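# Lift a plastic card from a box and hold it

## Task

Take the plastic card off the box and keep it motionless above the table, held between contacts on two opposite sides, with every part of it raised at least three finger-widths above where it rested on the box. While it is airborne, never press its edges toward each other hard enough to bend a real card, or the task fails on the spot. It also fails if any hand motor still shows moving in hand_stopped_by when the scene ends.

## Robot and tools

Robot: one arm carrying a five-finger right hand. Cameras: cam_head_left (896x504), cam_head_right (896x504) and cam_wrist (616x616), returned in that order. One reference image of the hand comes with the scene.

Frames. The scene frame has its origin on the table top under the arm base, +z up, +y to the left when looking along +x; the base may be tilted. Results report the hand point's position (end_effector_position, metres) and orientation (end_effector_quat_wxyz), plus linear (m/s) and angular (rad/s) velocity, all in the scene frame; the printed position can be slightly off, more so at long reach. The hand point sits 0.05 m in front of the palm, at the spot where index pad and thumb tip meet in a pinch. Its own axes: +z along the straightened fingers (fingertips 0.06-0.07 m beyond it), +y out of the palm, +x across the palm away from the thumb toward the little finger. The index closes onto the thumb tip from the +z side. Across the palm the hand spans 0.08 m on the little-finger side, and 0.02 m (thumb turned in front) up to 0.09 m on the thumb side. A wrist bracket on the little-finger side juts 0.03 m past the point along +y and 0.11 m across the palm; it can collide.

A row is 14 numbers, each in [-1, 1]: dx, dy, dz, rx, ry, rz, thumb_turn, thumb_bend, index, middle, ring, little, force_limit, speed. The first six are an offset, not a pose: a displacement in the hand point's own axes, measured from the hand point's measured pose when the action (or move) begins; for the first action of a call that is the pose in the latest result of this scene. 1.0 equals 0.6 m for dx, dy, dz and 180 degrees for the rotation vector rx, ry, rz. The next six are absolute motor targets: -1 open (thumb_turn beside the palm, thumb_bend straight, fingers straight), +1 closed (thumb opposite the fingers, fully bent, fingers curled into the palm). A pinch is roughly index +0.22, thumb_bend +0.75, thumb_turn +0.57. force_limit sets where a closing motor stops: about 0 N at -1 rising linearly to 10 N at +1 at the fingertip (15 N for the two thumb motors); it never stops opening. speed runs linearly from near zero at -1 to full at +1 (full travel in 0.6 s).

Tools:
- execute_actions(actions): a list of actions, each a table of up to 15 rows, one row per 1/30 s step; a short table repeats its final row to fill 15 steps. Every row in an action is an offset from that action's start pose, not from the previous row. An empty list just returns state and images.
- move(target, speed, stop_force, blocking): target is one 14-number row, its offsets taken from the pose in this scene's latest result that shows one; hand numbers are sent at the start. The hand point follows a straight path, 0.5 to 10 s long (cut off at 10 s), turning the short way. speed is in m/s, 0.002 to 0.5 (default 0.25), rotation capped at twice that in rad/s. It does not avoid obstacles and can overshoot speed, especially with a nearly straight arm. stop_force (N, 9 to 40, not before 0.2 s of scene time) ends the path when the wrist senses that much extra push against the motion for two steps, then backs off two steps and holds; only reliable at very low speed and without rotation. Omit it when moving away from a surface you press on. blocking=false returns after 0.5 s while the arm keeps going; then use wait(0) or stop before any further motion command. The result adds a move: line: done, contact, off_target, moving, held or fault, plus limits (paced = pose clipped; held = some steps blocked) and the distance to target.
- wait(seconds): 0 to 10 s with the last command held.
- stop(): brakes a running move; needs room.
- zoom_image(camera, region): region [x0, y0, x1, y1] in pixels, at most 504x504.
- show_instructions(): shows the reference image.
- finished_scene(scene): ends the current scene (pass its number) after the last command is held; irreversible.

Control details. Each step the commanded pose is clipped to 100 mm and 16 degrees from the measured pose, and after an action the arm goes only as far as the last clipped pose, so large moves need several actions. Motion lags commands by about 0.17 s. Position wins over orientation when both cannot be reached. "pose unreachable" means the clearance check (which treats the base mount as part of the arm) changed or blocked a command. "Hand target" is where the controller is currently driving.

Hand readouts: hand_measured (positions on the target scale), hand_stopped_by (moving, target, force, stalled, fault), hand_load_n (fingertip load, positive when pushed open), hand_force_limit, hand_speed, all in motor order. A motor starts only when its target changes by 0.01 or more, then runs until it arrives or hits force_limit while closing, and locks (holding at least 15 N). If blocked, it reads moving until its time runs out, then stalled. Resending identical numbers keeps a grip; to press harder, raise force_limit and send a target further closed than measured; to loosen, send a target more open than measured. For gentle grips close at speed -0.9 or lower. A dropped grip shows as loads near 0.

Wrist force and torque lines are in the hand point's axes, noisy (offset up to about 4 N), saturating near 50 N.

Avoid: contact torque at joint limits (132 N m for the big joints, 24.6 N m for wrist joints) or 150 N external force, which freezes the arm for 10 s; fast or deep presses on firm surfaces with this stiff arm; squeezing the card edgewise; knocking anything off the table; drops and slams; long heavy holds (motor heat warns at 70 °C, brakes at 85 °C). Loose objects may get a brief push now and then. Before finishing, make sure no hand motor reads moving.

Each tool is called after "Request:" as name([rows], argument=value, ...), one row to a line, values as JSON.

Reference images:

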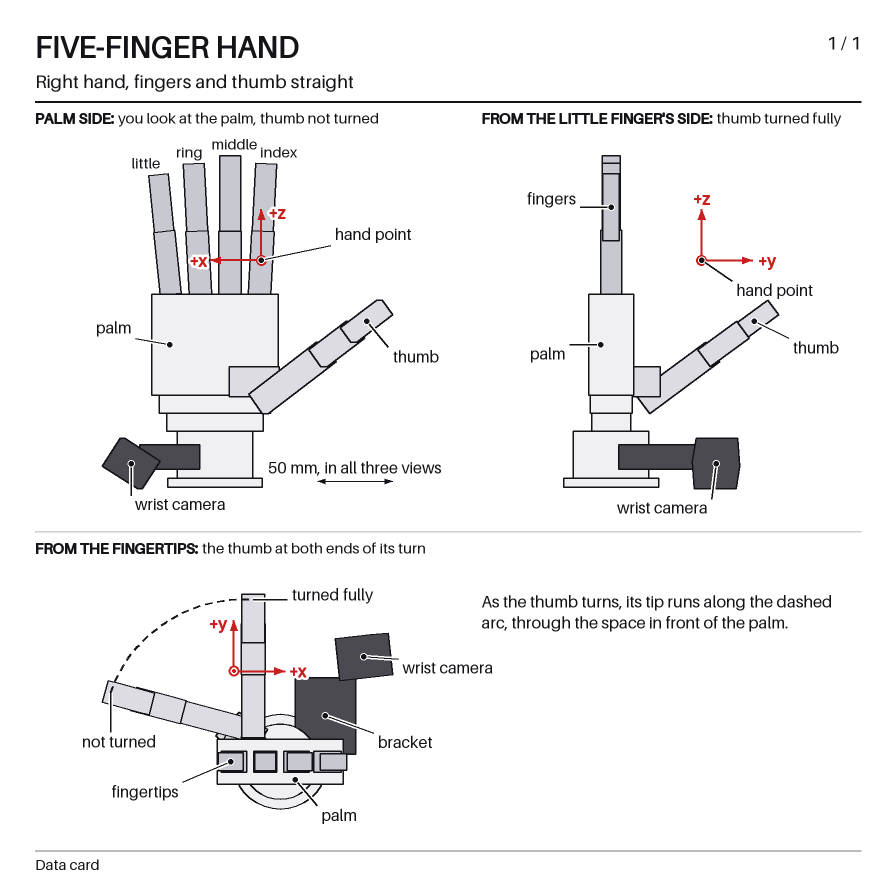

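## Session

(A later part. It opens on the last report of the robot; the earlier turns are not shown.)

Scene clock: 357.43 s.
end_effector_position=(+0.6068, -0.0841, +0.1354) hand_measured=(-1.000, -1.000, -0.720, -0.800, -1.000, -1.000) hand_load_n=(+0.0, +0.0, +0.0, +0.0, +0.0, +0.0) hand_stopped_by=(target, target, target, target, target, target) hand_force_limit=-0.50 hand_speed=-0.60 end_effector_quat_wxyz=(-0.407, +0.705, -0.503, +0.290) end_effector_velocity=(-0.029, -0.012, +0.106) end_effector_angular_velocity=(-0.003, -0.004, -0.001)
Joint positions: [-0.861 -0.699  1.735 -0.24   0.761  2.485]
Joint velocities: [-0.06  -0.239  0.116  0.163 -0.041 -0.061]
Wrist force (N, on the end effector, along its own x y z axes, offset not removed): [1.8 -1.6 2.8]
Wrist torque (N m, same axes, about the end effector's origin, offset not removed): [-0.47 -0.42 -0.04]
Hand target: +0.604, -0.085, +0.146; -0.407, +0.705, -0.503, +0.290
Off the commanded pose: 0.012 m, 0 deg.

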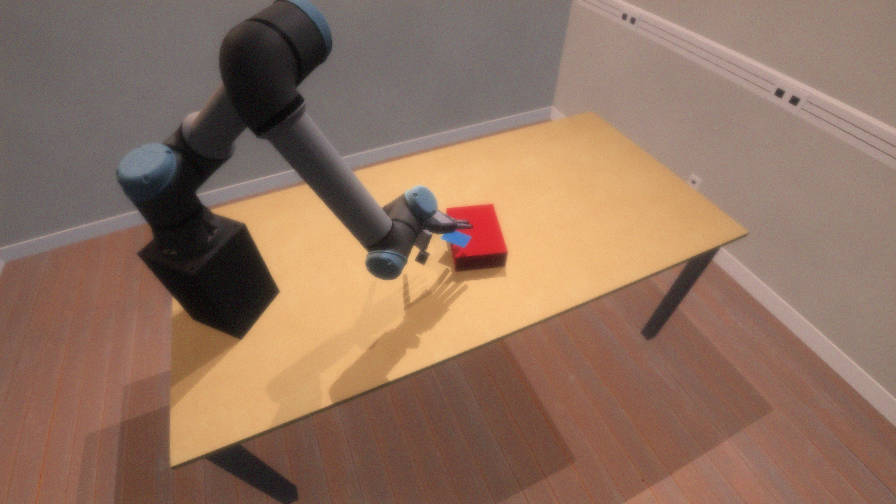

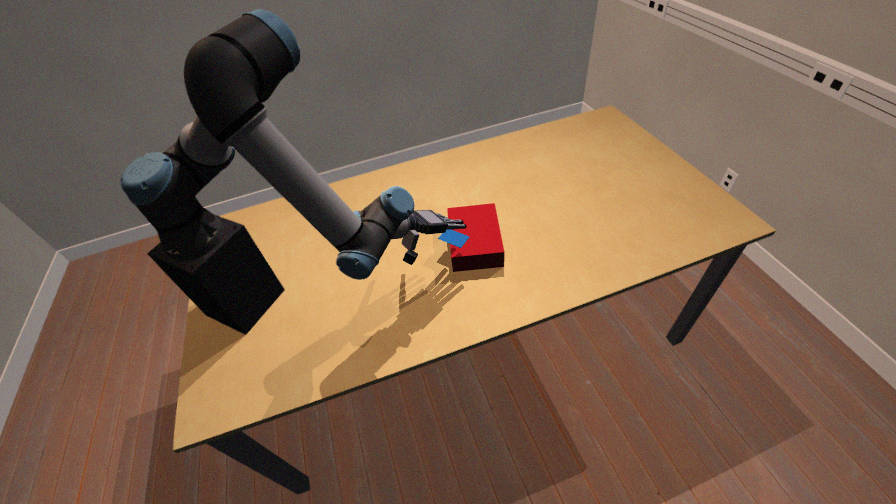

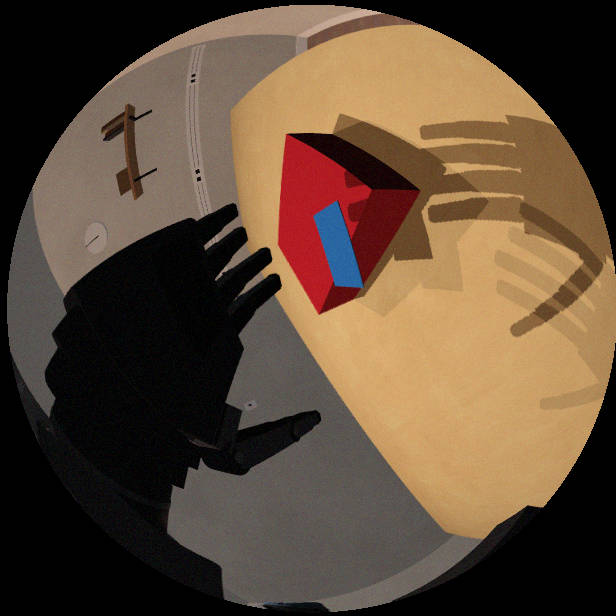

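Request:
move(target=[-0.0858, 0.0953, 0.0462, -0.1296, -0.4111, -0.7120, 0.57, 0.75, -0.1, -0.3, -0.3, -0.3, 0.0, 0.0], speed=0.5)

Scene clock: 371.07 s.
end_effector_position=(+0.5856, -0.0368, +0.0718) hand_measured=(+0.570, +0.750, -0.100, -0.300, -0.300, -0.300) hand_load_n=(+0.0, +0.0, +0.0, +0.0, +0.0, +0.0) hand_stopped_by=(target, target, target, target, target, target) hand_force_limit=0.00 hand_speed=0.00 end_effector_quat_wxyz=(-0.001, +0.799, +0.601, -0.000) end_effector_velocity=(-0.000, +0.001, -0.001) end_effector_angular_velocity=(-0.005, -0.001, +0.012)
Joint positions: [-0.433 -0.458  1.377  0.637  1.58   0.047]
Joint velocities: [ 0.002 -0.     0.003 -0.006  0.004 -0.01 ]
Wrist force (N, on the end effector, along its own x y z axes, offset not removed): [1.3 -0.2 0.1]
Wrist torque (N m, same axes, about the end effector's origin, offset not removed): [-0.03 -0.23 0.05]
Hand target: +0.586, -0.037, +0.072; -0.001, +0.799, +0.602, -0.000
Off the commanded pose: 0.000 m, 0 deg.
move: done

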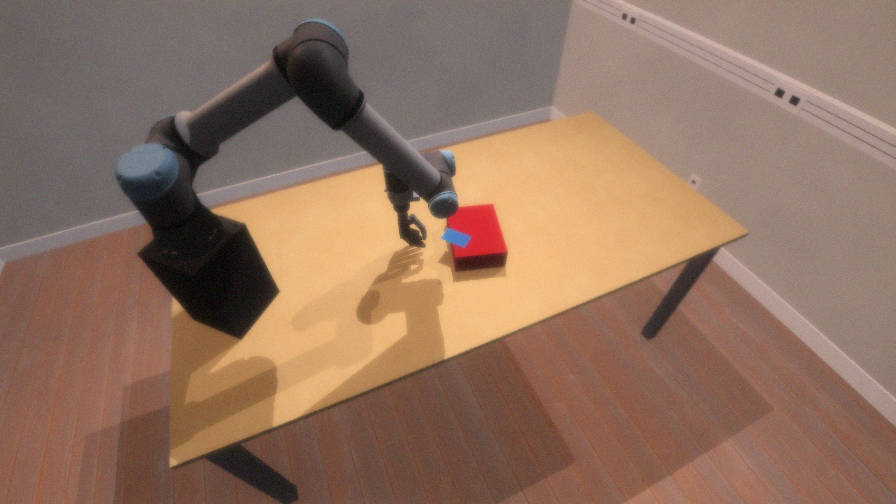

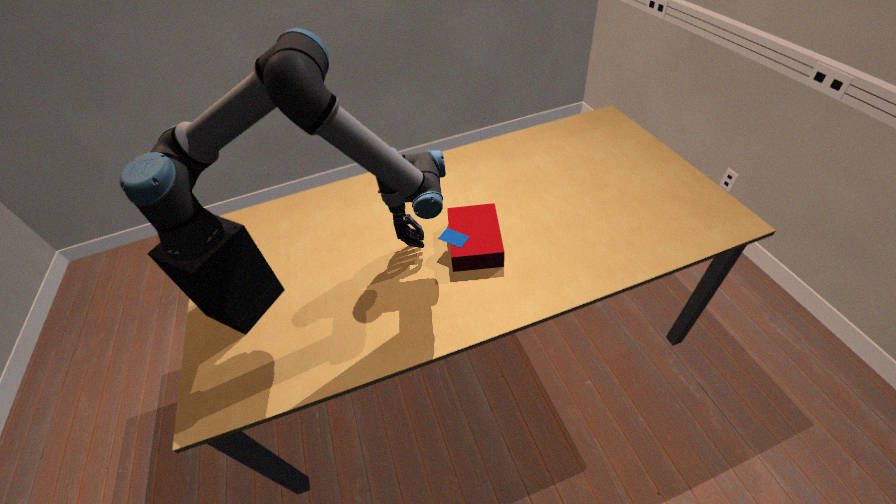

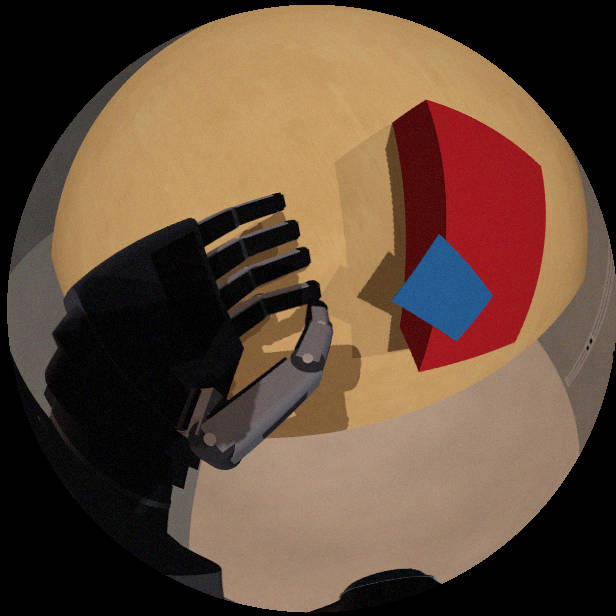

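Request:
zoom_image(camera="cam_wrist", region=[220, 180, 420, 380])

Request:
zoom_image(camera="cam_wrist", region=[370, 90, 560, 380])

Request:
zoom_image(camera="cam_head_left", region=[385, 195, 485, 275])

Request:
zoom_image(camera="cam_head_right", region=[380, 195, 480, 275])

Region (220, 180, 420, 380) of cam_wrist's 616x616 image, scaled by 2.520, with more detail than that image has.

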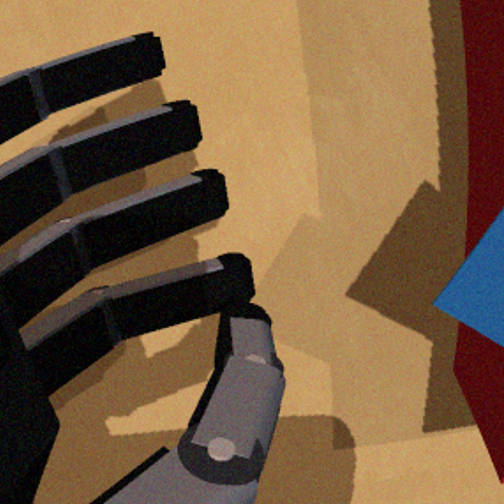

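Region (370, 90, 560, 380) of cam_wrist's 616x616 image, scaled by 1.738, with more detail than that image has; it fills the left 330 columns of this view, and the rest is white.

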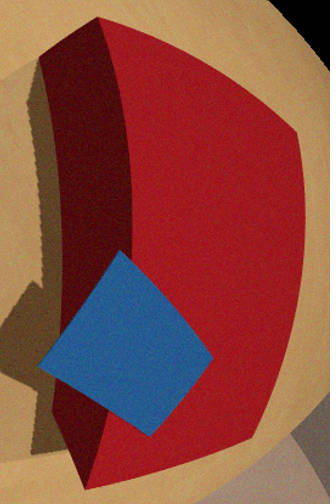

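Region (385, 195, 485, 275) of cam_head_left's 896x504 image, scaled by 5.040, with more detail than that image has; it fills the top 403 rows of this view, and the rest is white.

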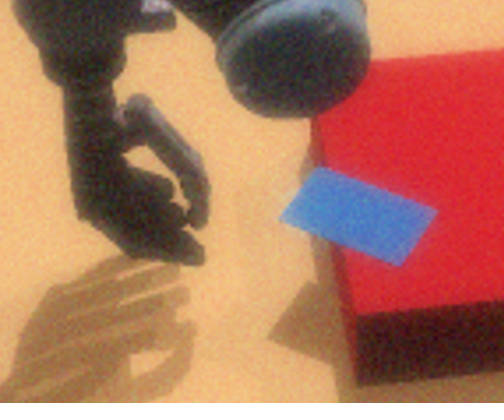

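Region (380, 195, 480, 275) of cam_head_right's 896x504 image, scaled by 5.040, with more detail than that image has; it fills the top 403 rows of this view, and the rest is white.

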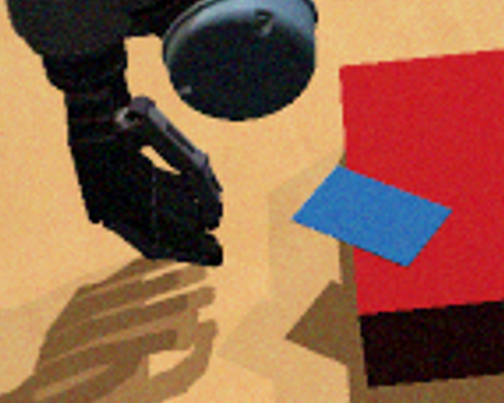

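Request:
move(target=[0.0, 0.118, -0.0035, 0, 0, 0, 0.57, 0.75, -0.2, -0.3, -0.3, -0.3, 0.0, 0.0], speed=0.15)

Scene clock: 411.97 s.
end_effector_position=(+0.6535, -0.0565, +0.0738) hand_measured=(+0.570, +0.750, -0.200, -0.300, -0.300, -0.300) hand_load_n=(+0.0, +0.0, +0.0, +0.0, +0.0, +0.0) hand_stopped_by=(target, target, target, target, target, target) hand_force_limit=0.00 hand_speed=0.00 end_effector_quat_wxyz=(-0.001, +0.799, +0.601, -0.000) end_effector_velocity=(+0.000, -0.000, -0.002) end_effector_angular_velocity=(+0.001, +0.006, +0.001)
Joint positions: [-0.439 -0.346  1.088  0.813  1.58   0.041]
Joint velocities: [ 0.     0.008 -0.01   0.008  0.001 -0.001]
Wrist force (N, on the end effector, along its own x y z axes, offset not removed): [-1.8 -0.1 -1.1]
Wrist torque (N m, same axes, about the end effector's origin, offset not removed): [0.12 0.23 -0.27]
Hand target: +0.654, -0.056, +0.074; -0.001, +0.799, +0.601, -0.000
Off the commanded pose: 0.000 m, 0 deg.
move: done

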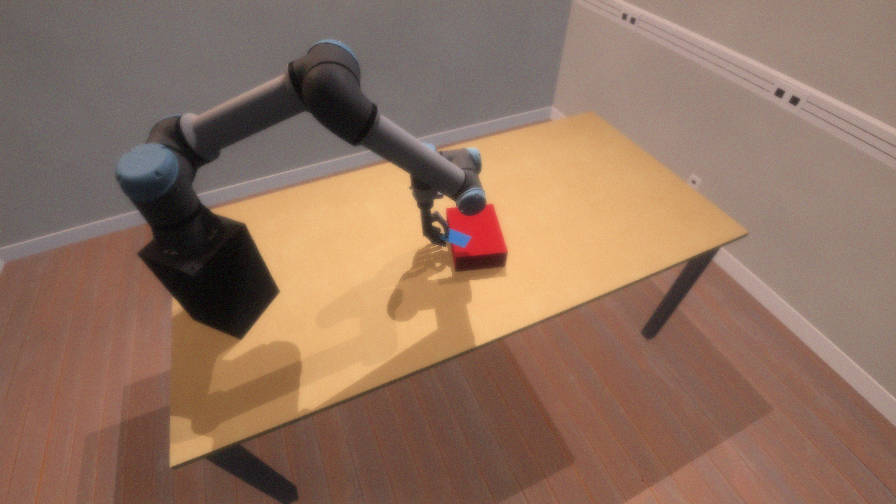

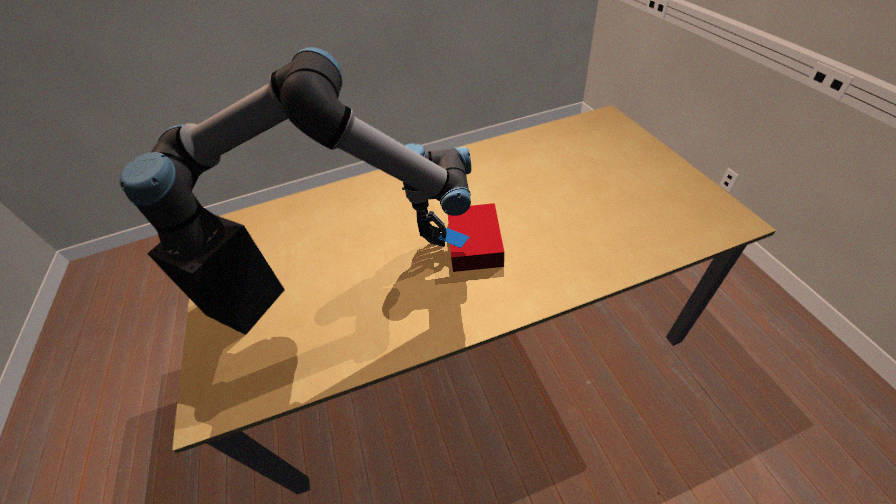

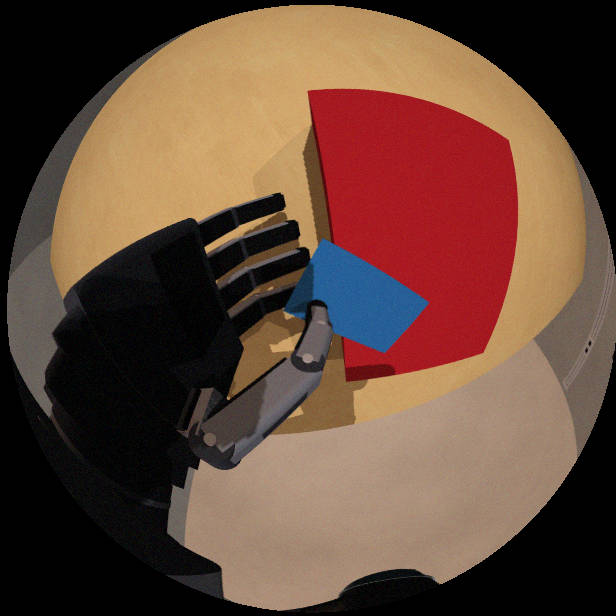

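Request:
zoom_image(camera="cam_wrist", region=[240, 200, 440, 400])

Request:
zoom_image(camera="cam_head_left", region=[410, 200, 490, 270])

Request:
zoom_image(camera="cam_head_right", region=[405, 200, 485, 270])

Region (240, 200, 440, 400) of cam_wrist's 616x616 image, scaled by 2.520, with more detail than that image has.

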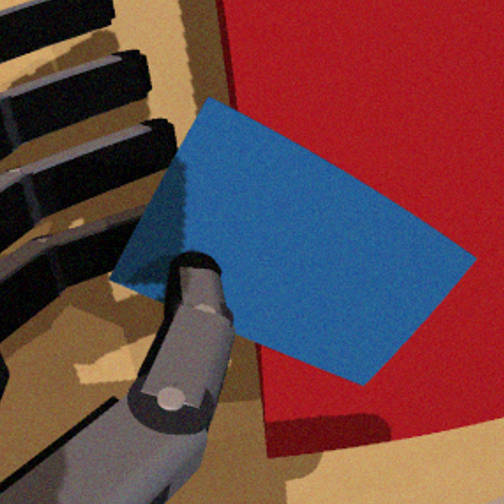

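Region (410, 200, 490, 270) of cam_head_left's 896x504 image, scaled by 6.300, with more detail than that image has; it fills the top 441 rows of this view, and the rest is white.

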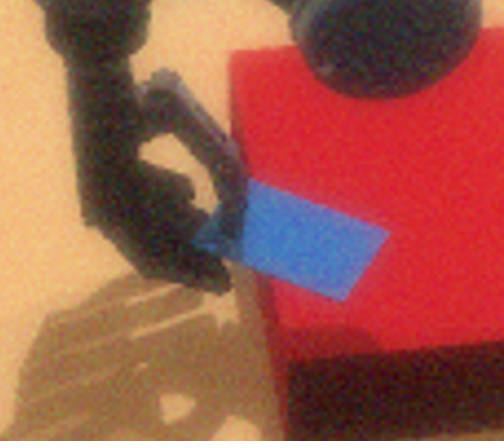

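Region (405, 200, 485, 270) of cam_head_right's 896x504 image, scaled by 6.300, with more detail than that image has; it fills the top 441 rows of this view, and the rest is white.

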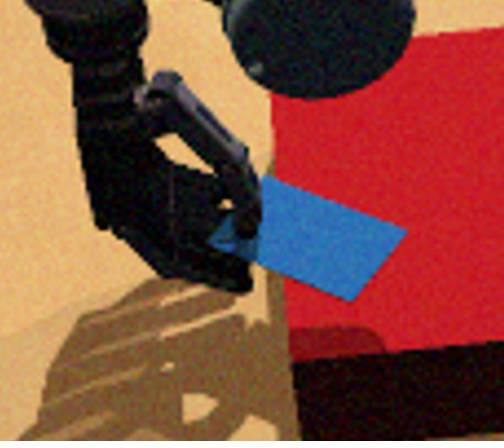

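Request:
execute_actions([
  [[0,0,0,0,0,0,0.57,0.75,0.45,-0.3,-0.3,-0.3,0.2,-0.3],[0,0,0,0,0,0,0.57,0.75,0.45,-0.3,-0.3,-0.3,0.2,-0.3],[0,0,0,0,0,0,0.57,0.75,0.45,-0.3,-0.3,-0.3,0.2,-0.3],[0,0,0,0,0,0,0.57,0.75,0.45,-0.3,-0.3,-0.3,0.2,-0.3],[0,0,0,0,0,0,0.57,0.75,0.45,-0.3,-0.3,-0.3,0.2,-0.3],[0,0,0,0,0,0,0.57,0.75,0.45,-0.3,-0.3,-0.3,0.2,-0.3],[0,0,0,0,0,0,0.57,0.75,0.45,-0.3,-0.3,-0.3,0.2,-0.6],[0,0,0,0,0,0,0.57,0.75,0.45,-0.3,-0.3,-0.3,0.2,-0.6],[0,0,0,0,0,0,0.57,0.75,0.45,-0.3,-0.3,-0.3,0.2,-0.6],[0,0,0,0,0,0,0.57,0.75,0.45,-0.3,-0.3,-0.3,0.2,-0.75],[0,0,0,0,0,0,0.57,0.75,0.45,-0.3,-0.3,-0.3,0.2,-0.75],[0,0,0,0,0,0,0.57,0.75,0.45,-0.3,-0.3,-0.3,0.2,-0.75],[0,0,0,0,0,0,0.57,0.75,0.45,-0.3,-0.3,-0.3,0.2,-0.8]],
])

Request:
wait(seconds=0.3)

Scene clock: 438.80 s.
end_effector_position=(+0.6535, -0.0564, +0.0738) hand_measured=(+0.570, +0.750, +0.086, -0.300, -0.300, -0.300) hand_load_n=(+0.0, +0.0, +0.0, +0.0, +0.0, +0.0) hand_stopped_by=(target, target, moving, target, target, target) hand_force_limit=0.20 hand_speed=-0.80 end_effector_quat_wxyz=(-0.001, +0.799, +0.601, -0.000) end_effector_velocity=(-0.000, -0.000, -0.000) end_effector_angular_velocity=(+0.000, -0.000, +0.001)
Joint positions: [-0.439 -0.346  1.088  0.813  1.58   0.042]
Joint velocities: [-0.001  0.     0.001 -0.001 -0.    -0.001]
Wrist force (N, on the end effector, along its own x y z axes, offset not removed): [-1.0 0.9 0.9]
Wrist torque (N m, same axes, about the end effector's origin, offset not removed): [0.09 0.10 -0.14]
Hand target: +0.653, -0.056, +0.074; -0.001, +0.799, +0.601, -0.000
Off the commanded pose: 0.000 m, 0 deg.

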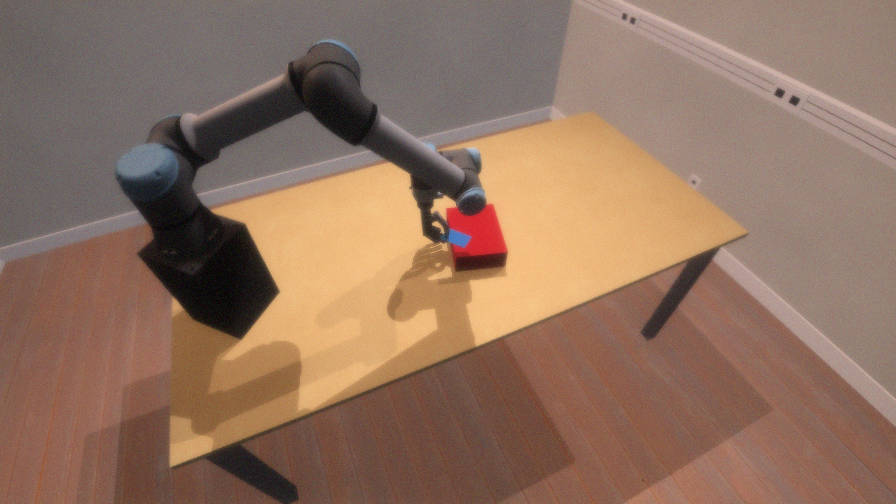

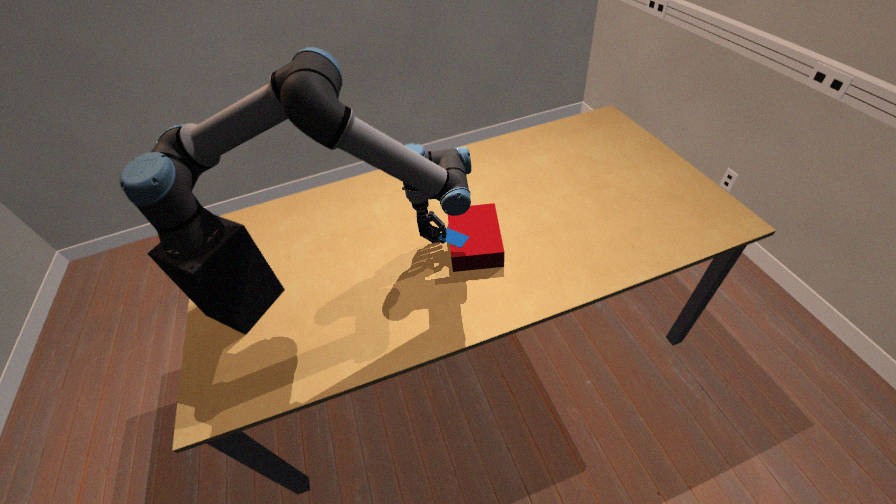

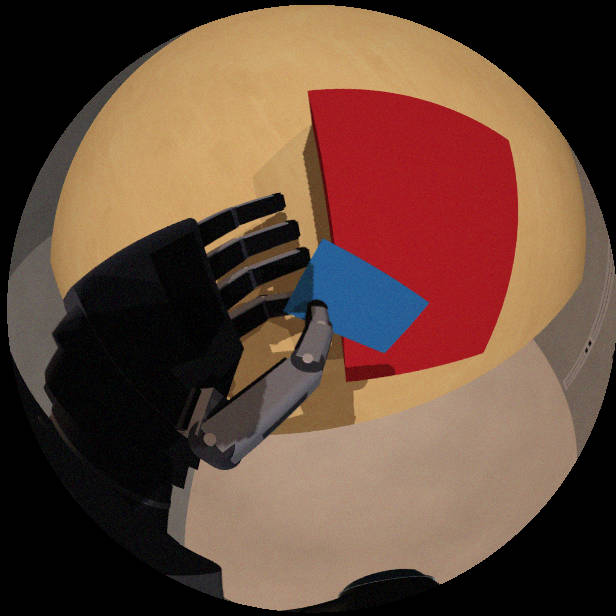

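Scene clock: 439.10 s.
end_effector_position=(+0.6535, -0.0565, +0.0738) hand_measured=(+0.570, +0.750, +0.186, -0.300, -0.300, -0.300) hand_load_n=(+0.0, +0.0, +0.0, +0.0, +0.0, +0.0) hand_stopped_by=(target, target, moving, target, target, target) hand_force_limit=0.20 hand_speed=-0.80 end_effector_quat_wxyz=(-0.001, +0.799, +0.601, -0.000) end_effector_velocity=(-0.001, -0.000, -0.002) end_effector_angular_velocity=(+0.000, +0.001, -0.001)
Joint positions: [-0.439 -0.346  1.088  0.813  1.58   0.042]
Joint velocities: [-0.001  0.002 -0.    -0.001  0.     0.001]
Wrist force (N, on the end effector, along its own x y z axes, offset not removed): [1.4 -0.3 0.8]
Wrist torque (N m, same axes, about the end effector's origin, offset not removed): [0.02 -0.28 -0.06]
Hand target: +0.653, -0.056, +0.074; -0.001, +0.799, +0.601, -0.000
Off the commanded pose: 0.000 m, 0 deg.
wait: 0.30 s; no rest

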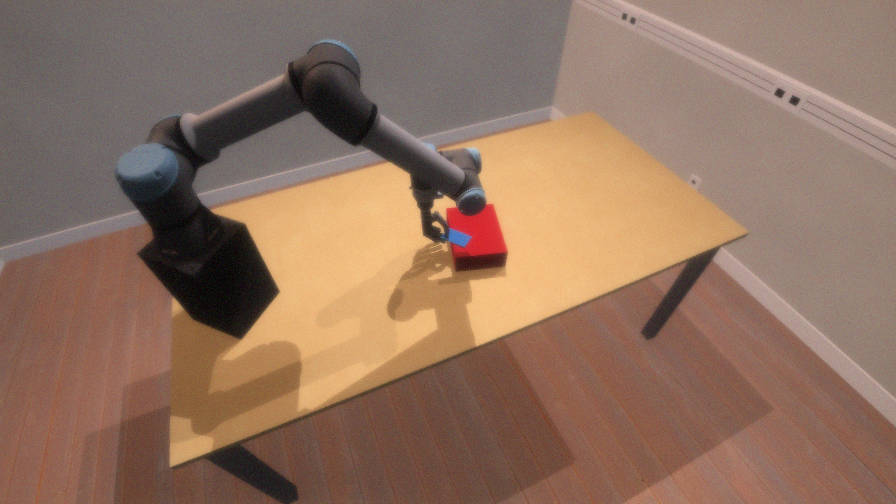

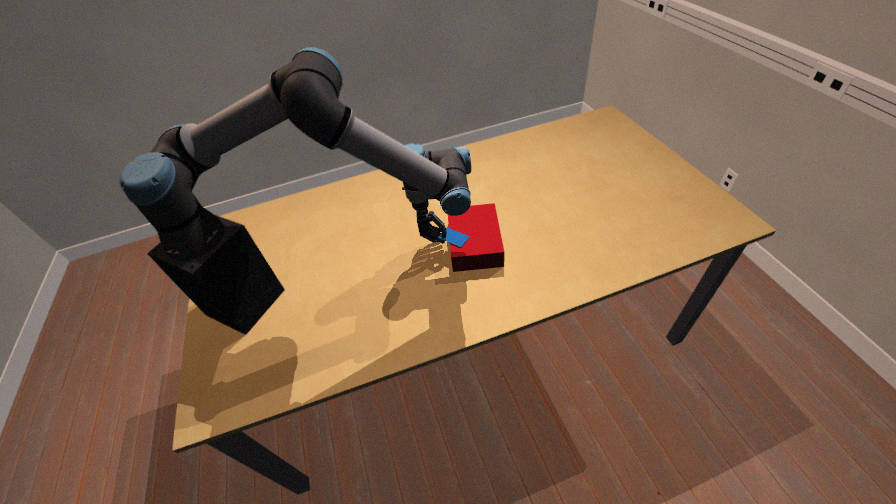

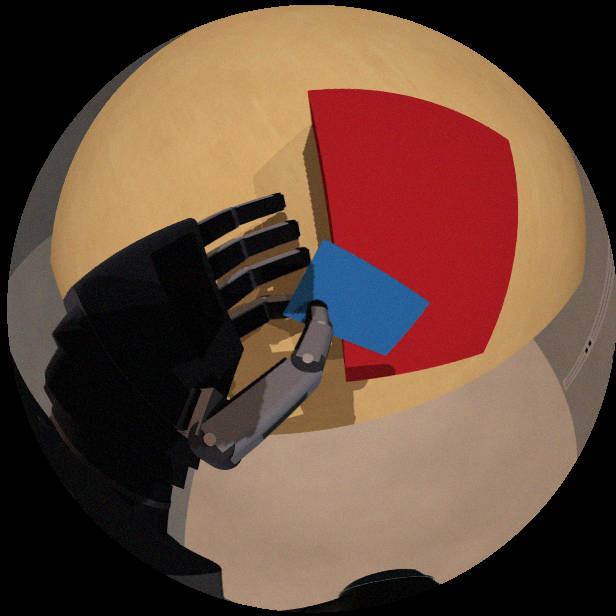

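Request:
execute_actions(actions=[])

Scene clock: 440.23 s.
end_effector_position=(+0.6535, -0.0565, +0.0738) hand_measured=(+0.570, +0.750, +0.216, -0.300, -0.300, -0.300) hand_load_n=(+0.0, +0.5, +5.5, +0.0, +0.0, +0.0) hand_stopped_by=(target, target, force, target, target, target) hand_force_limit=0.20 hand_speed=-0.80 end_effector_quat_wxyz=(-0.001, +0.799, +0.601, -0.000) end_effector_velocity=(-0.000, +0.000, -0.000) end_effector_angular_velocity=(-0.000, +0.000, -0.000)
Joint positions: [-0.439 -0.346  1.088  0.813  1.58   0.041]
Joint velocities: [ 0.     0.     0.    -0.     0.     0.001]
Wrist force (N, on the end effector, along its own x y z axes, offset not removed): [-0.2 0.2 0.5]
Wrist torque (N m, same axes, about the end effector's origin, offset not removed): [-0.03 0.01 -0.11]
Hand target: +0.653, -0.056, +0.074; -0.001, +0.799, +0.601, -0.000
Off the commanded pose: 0.000 m, 0 deg.

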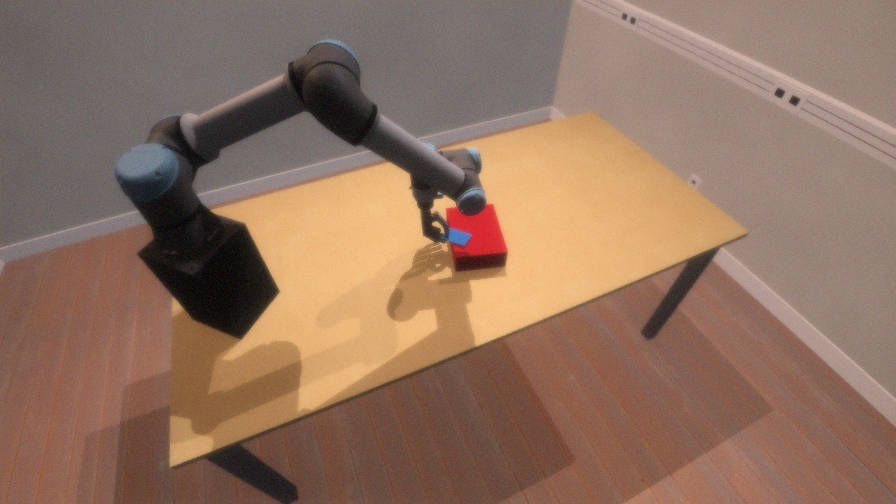

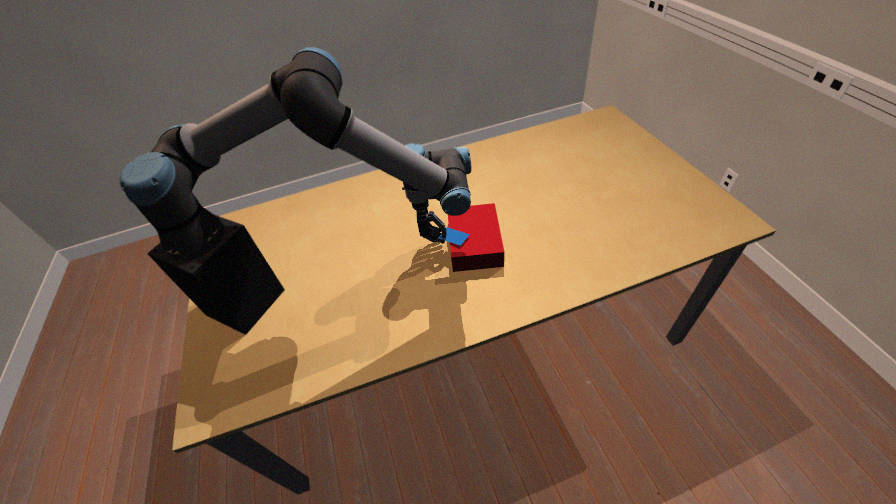

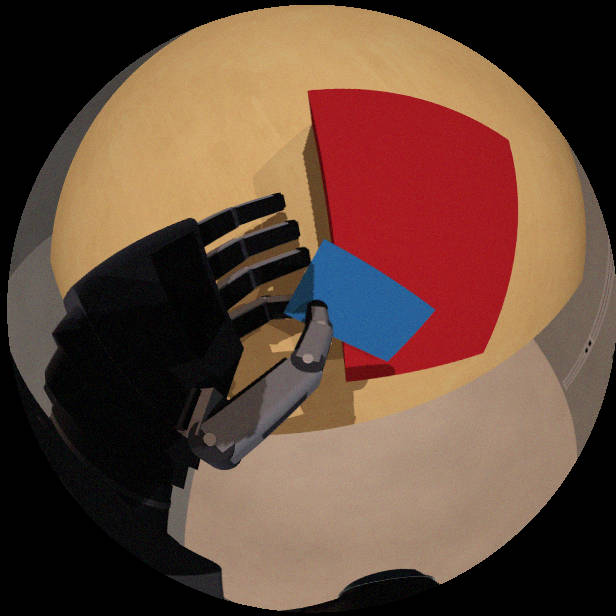

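Request:
move(target=[0.0, -0.115, -0.167, 0, 0, 0, 0.57, 0.75, 0.45, -0.3, -0.3, -0.3, 0.2, -0.8], speed=0.25)

Scene clock: 449.70 s.
end_effector_position=(+0.5875, -0.0373, +0.1740) hand_measured=(+0.570, +0.750, +0.216, -0.300, -0.300, -0.300) hand_load_n=(+0.0, +0.5, +5.5, +0.0, +0.0, +0.0) hand_stopped_by=(target, target, force, target, target, target) hand_force_limit=0.20 hand_speed=-0.80 end_effector_quat_wxyz=(-0.001, +0.799, +0.601, -0.000) end_effector_velocity=(-0.001, +0.000, +0.001) end_effector_angular_velocity=(+0.000, +0.001, +0.000)
Joint positions: [-0.431 -0.64   1.42   0.776  1.58   0.049]
Joint velocities: [ 0.    -0.003  0.004 -0.     0.     0.   ]
Wrist force (N, on the end effector, along its own x y z axes, offset not removed): [0.4 0.0 -0.1]
Wrist torque (N m, same axes, about the end effector's origin, offset not removed): [0.07 0.00 -0.04]
Hand target: +0.587, -0.037, +0.174; -0.001, +0.799, +0.601, -0.000
Off the commanded pose: 0.000 m, 0 deg.
move: done

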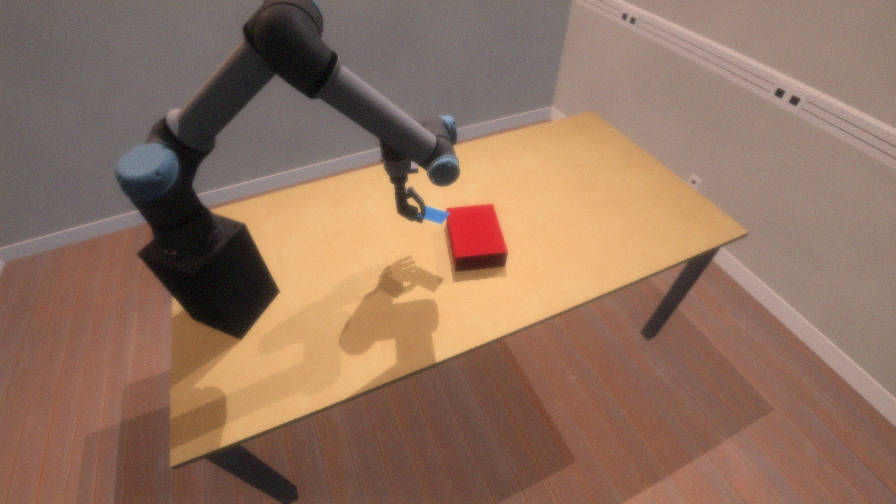

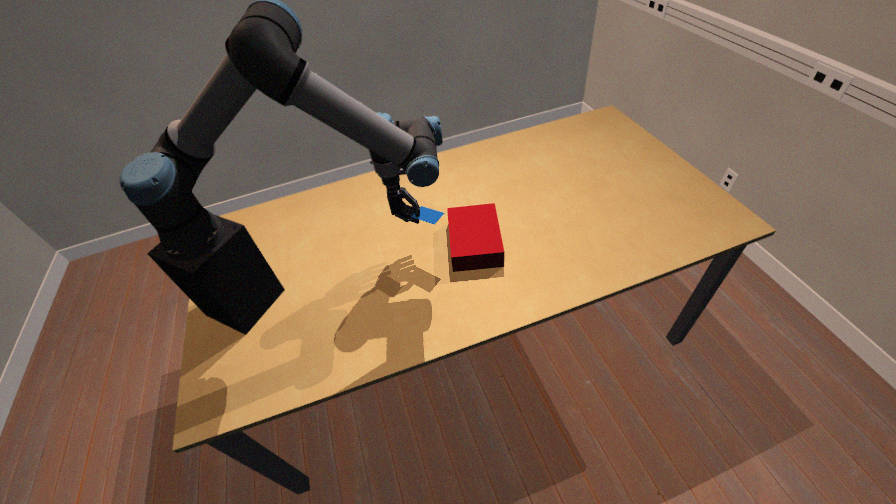

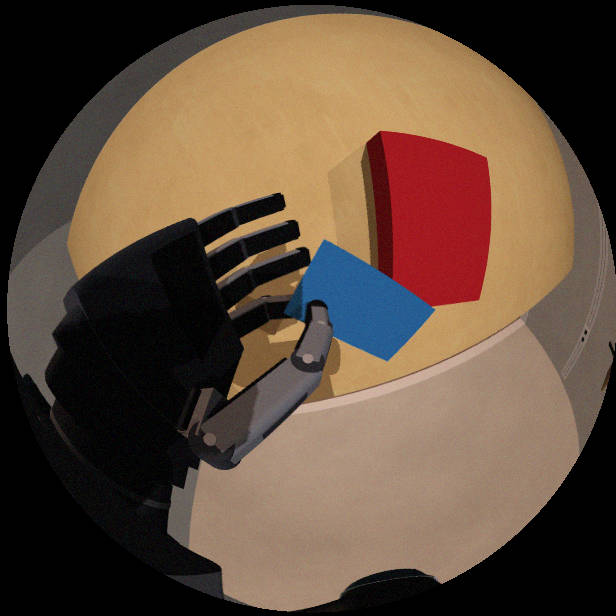

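Request:
execute_actions(actions=[])

Scene clock: 451.53 s.
end_effector_position=(+0.5875, -0.0373, +0.1741) hand_measured=(+0.570, +0.750, +0.216, -0.300, -0.300, -0.300) hand_load_n=(+0.0, +0.5, +6.0, +0.0, +0.0, +0.0) hand_stopped_by=(target, target, force, target, target, target) hand_force_limit=0.20 hand_speed=-0.80 end_effector_quat_wxyz=(-0.001, +0.799, +0.601, -0.000) end_effector_velocity=(-0.000, +0.000, -0.000) end_effector_angular_velocity=(+0.000, +0.001, +0.002)
Joint positions: [-0.431 -0.641  1.421  0.776  1.58   0.049]
Joint velocities: [-0.     0.    -0.     0.    -0.    -0.002]
Wrist force (N, on the end effector, along its own x y z axes, offset not removed): [1.0 -0.7 1.1]
Wrist torque (N m, same axes, about the end effector's origin, offset not removed): [-0.13 -0.18 -0.08]
Hand target: +0.587, -0.037, +0.174; -0.001, +0.799, +0.601, -0.000
Off the commanded pose: 0.000 m, 0 deg.

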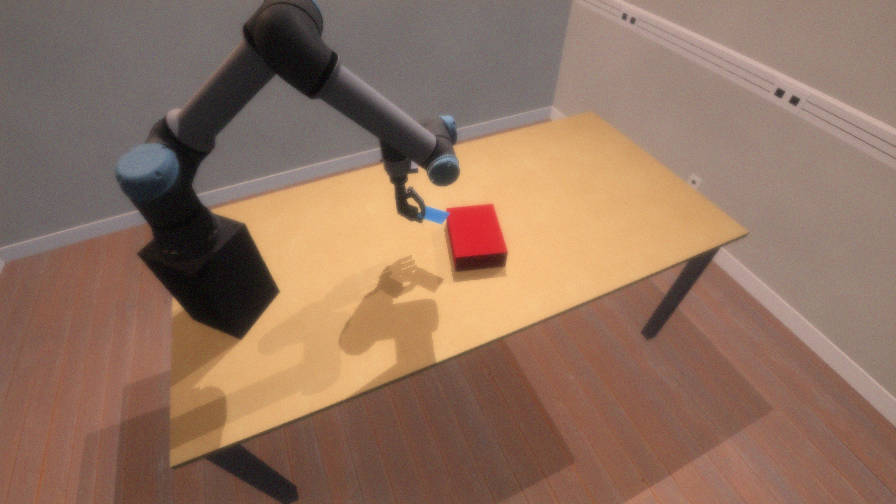

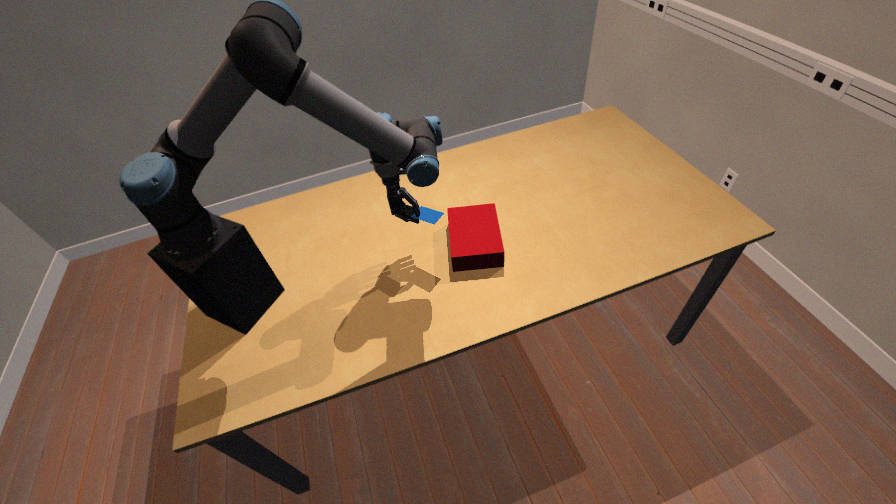

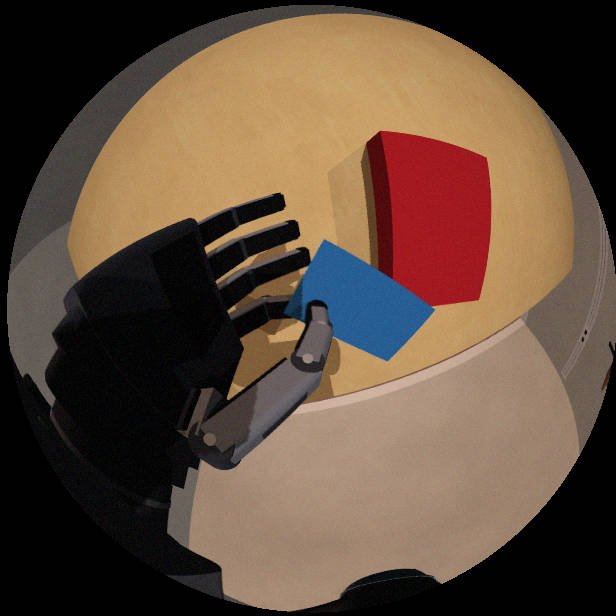

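The card is held steady face to face, about 10 cm above where it lay, and no motor is moving.

Request:
finished_scene(scene=1)

The scene is finished: the task was done.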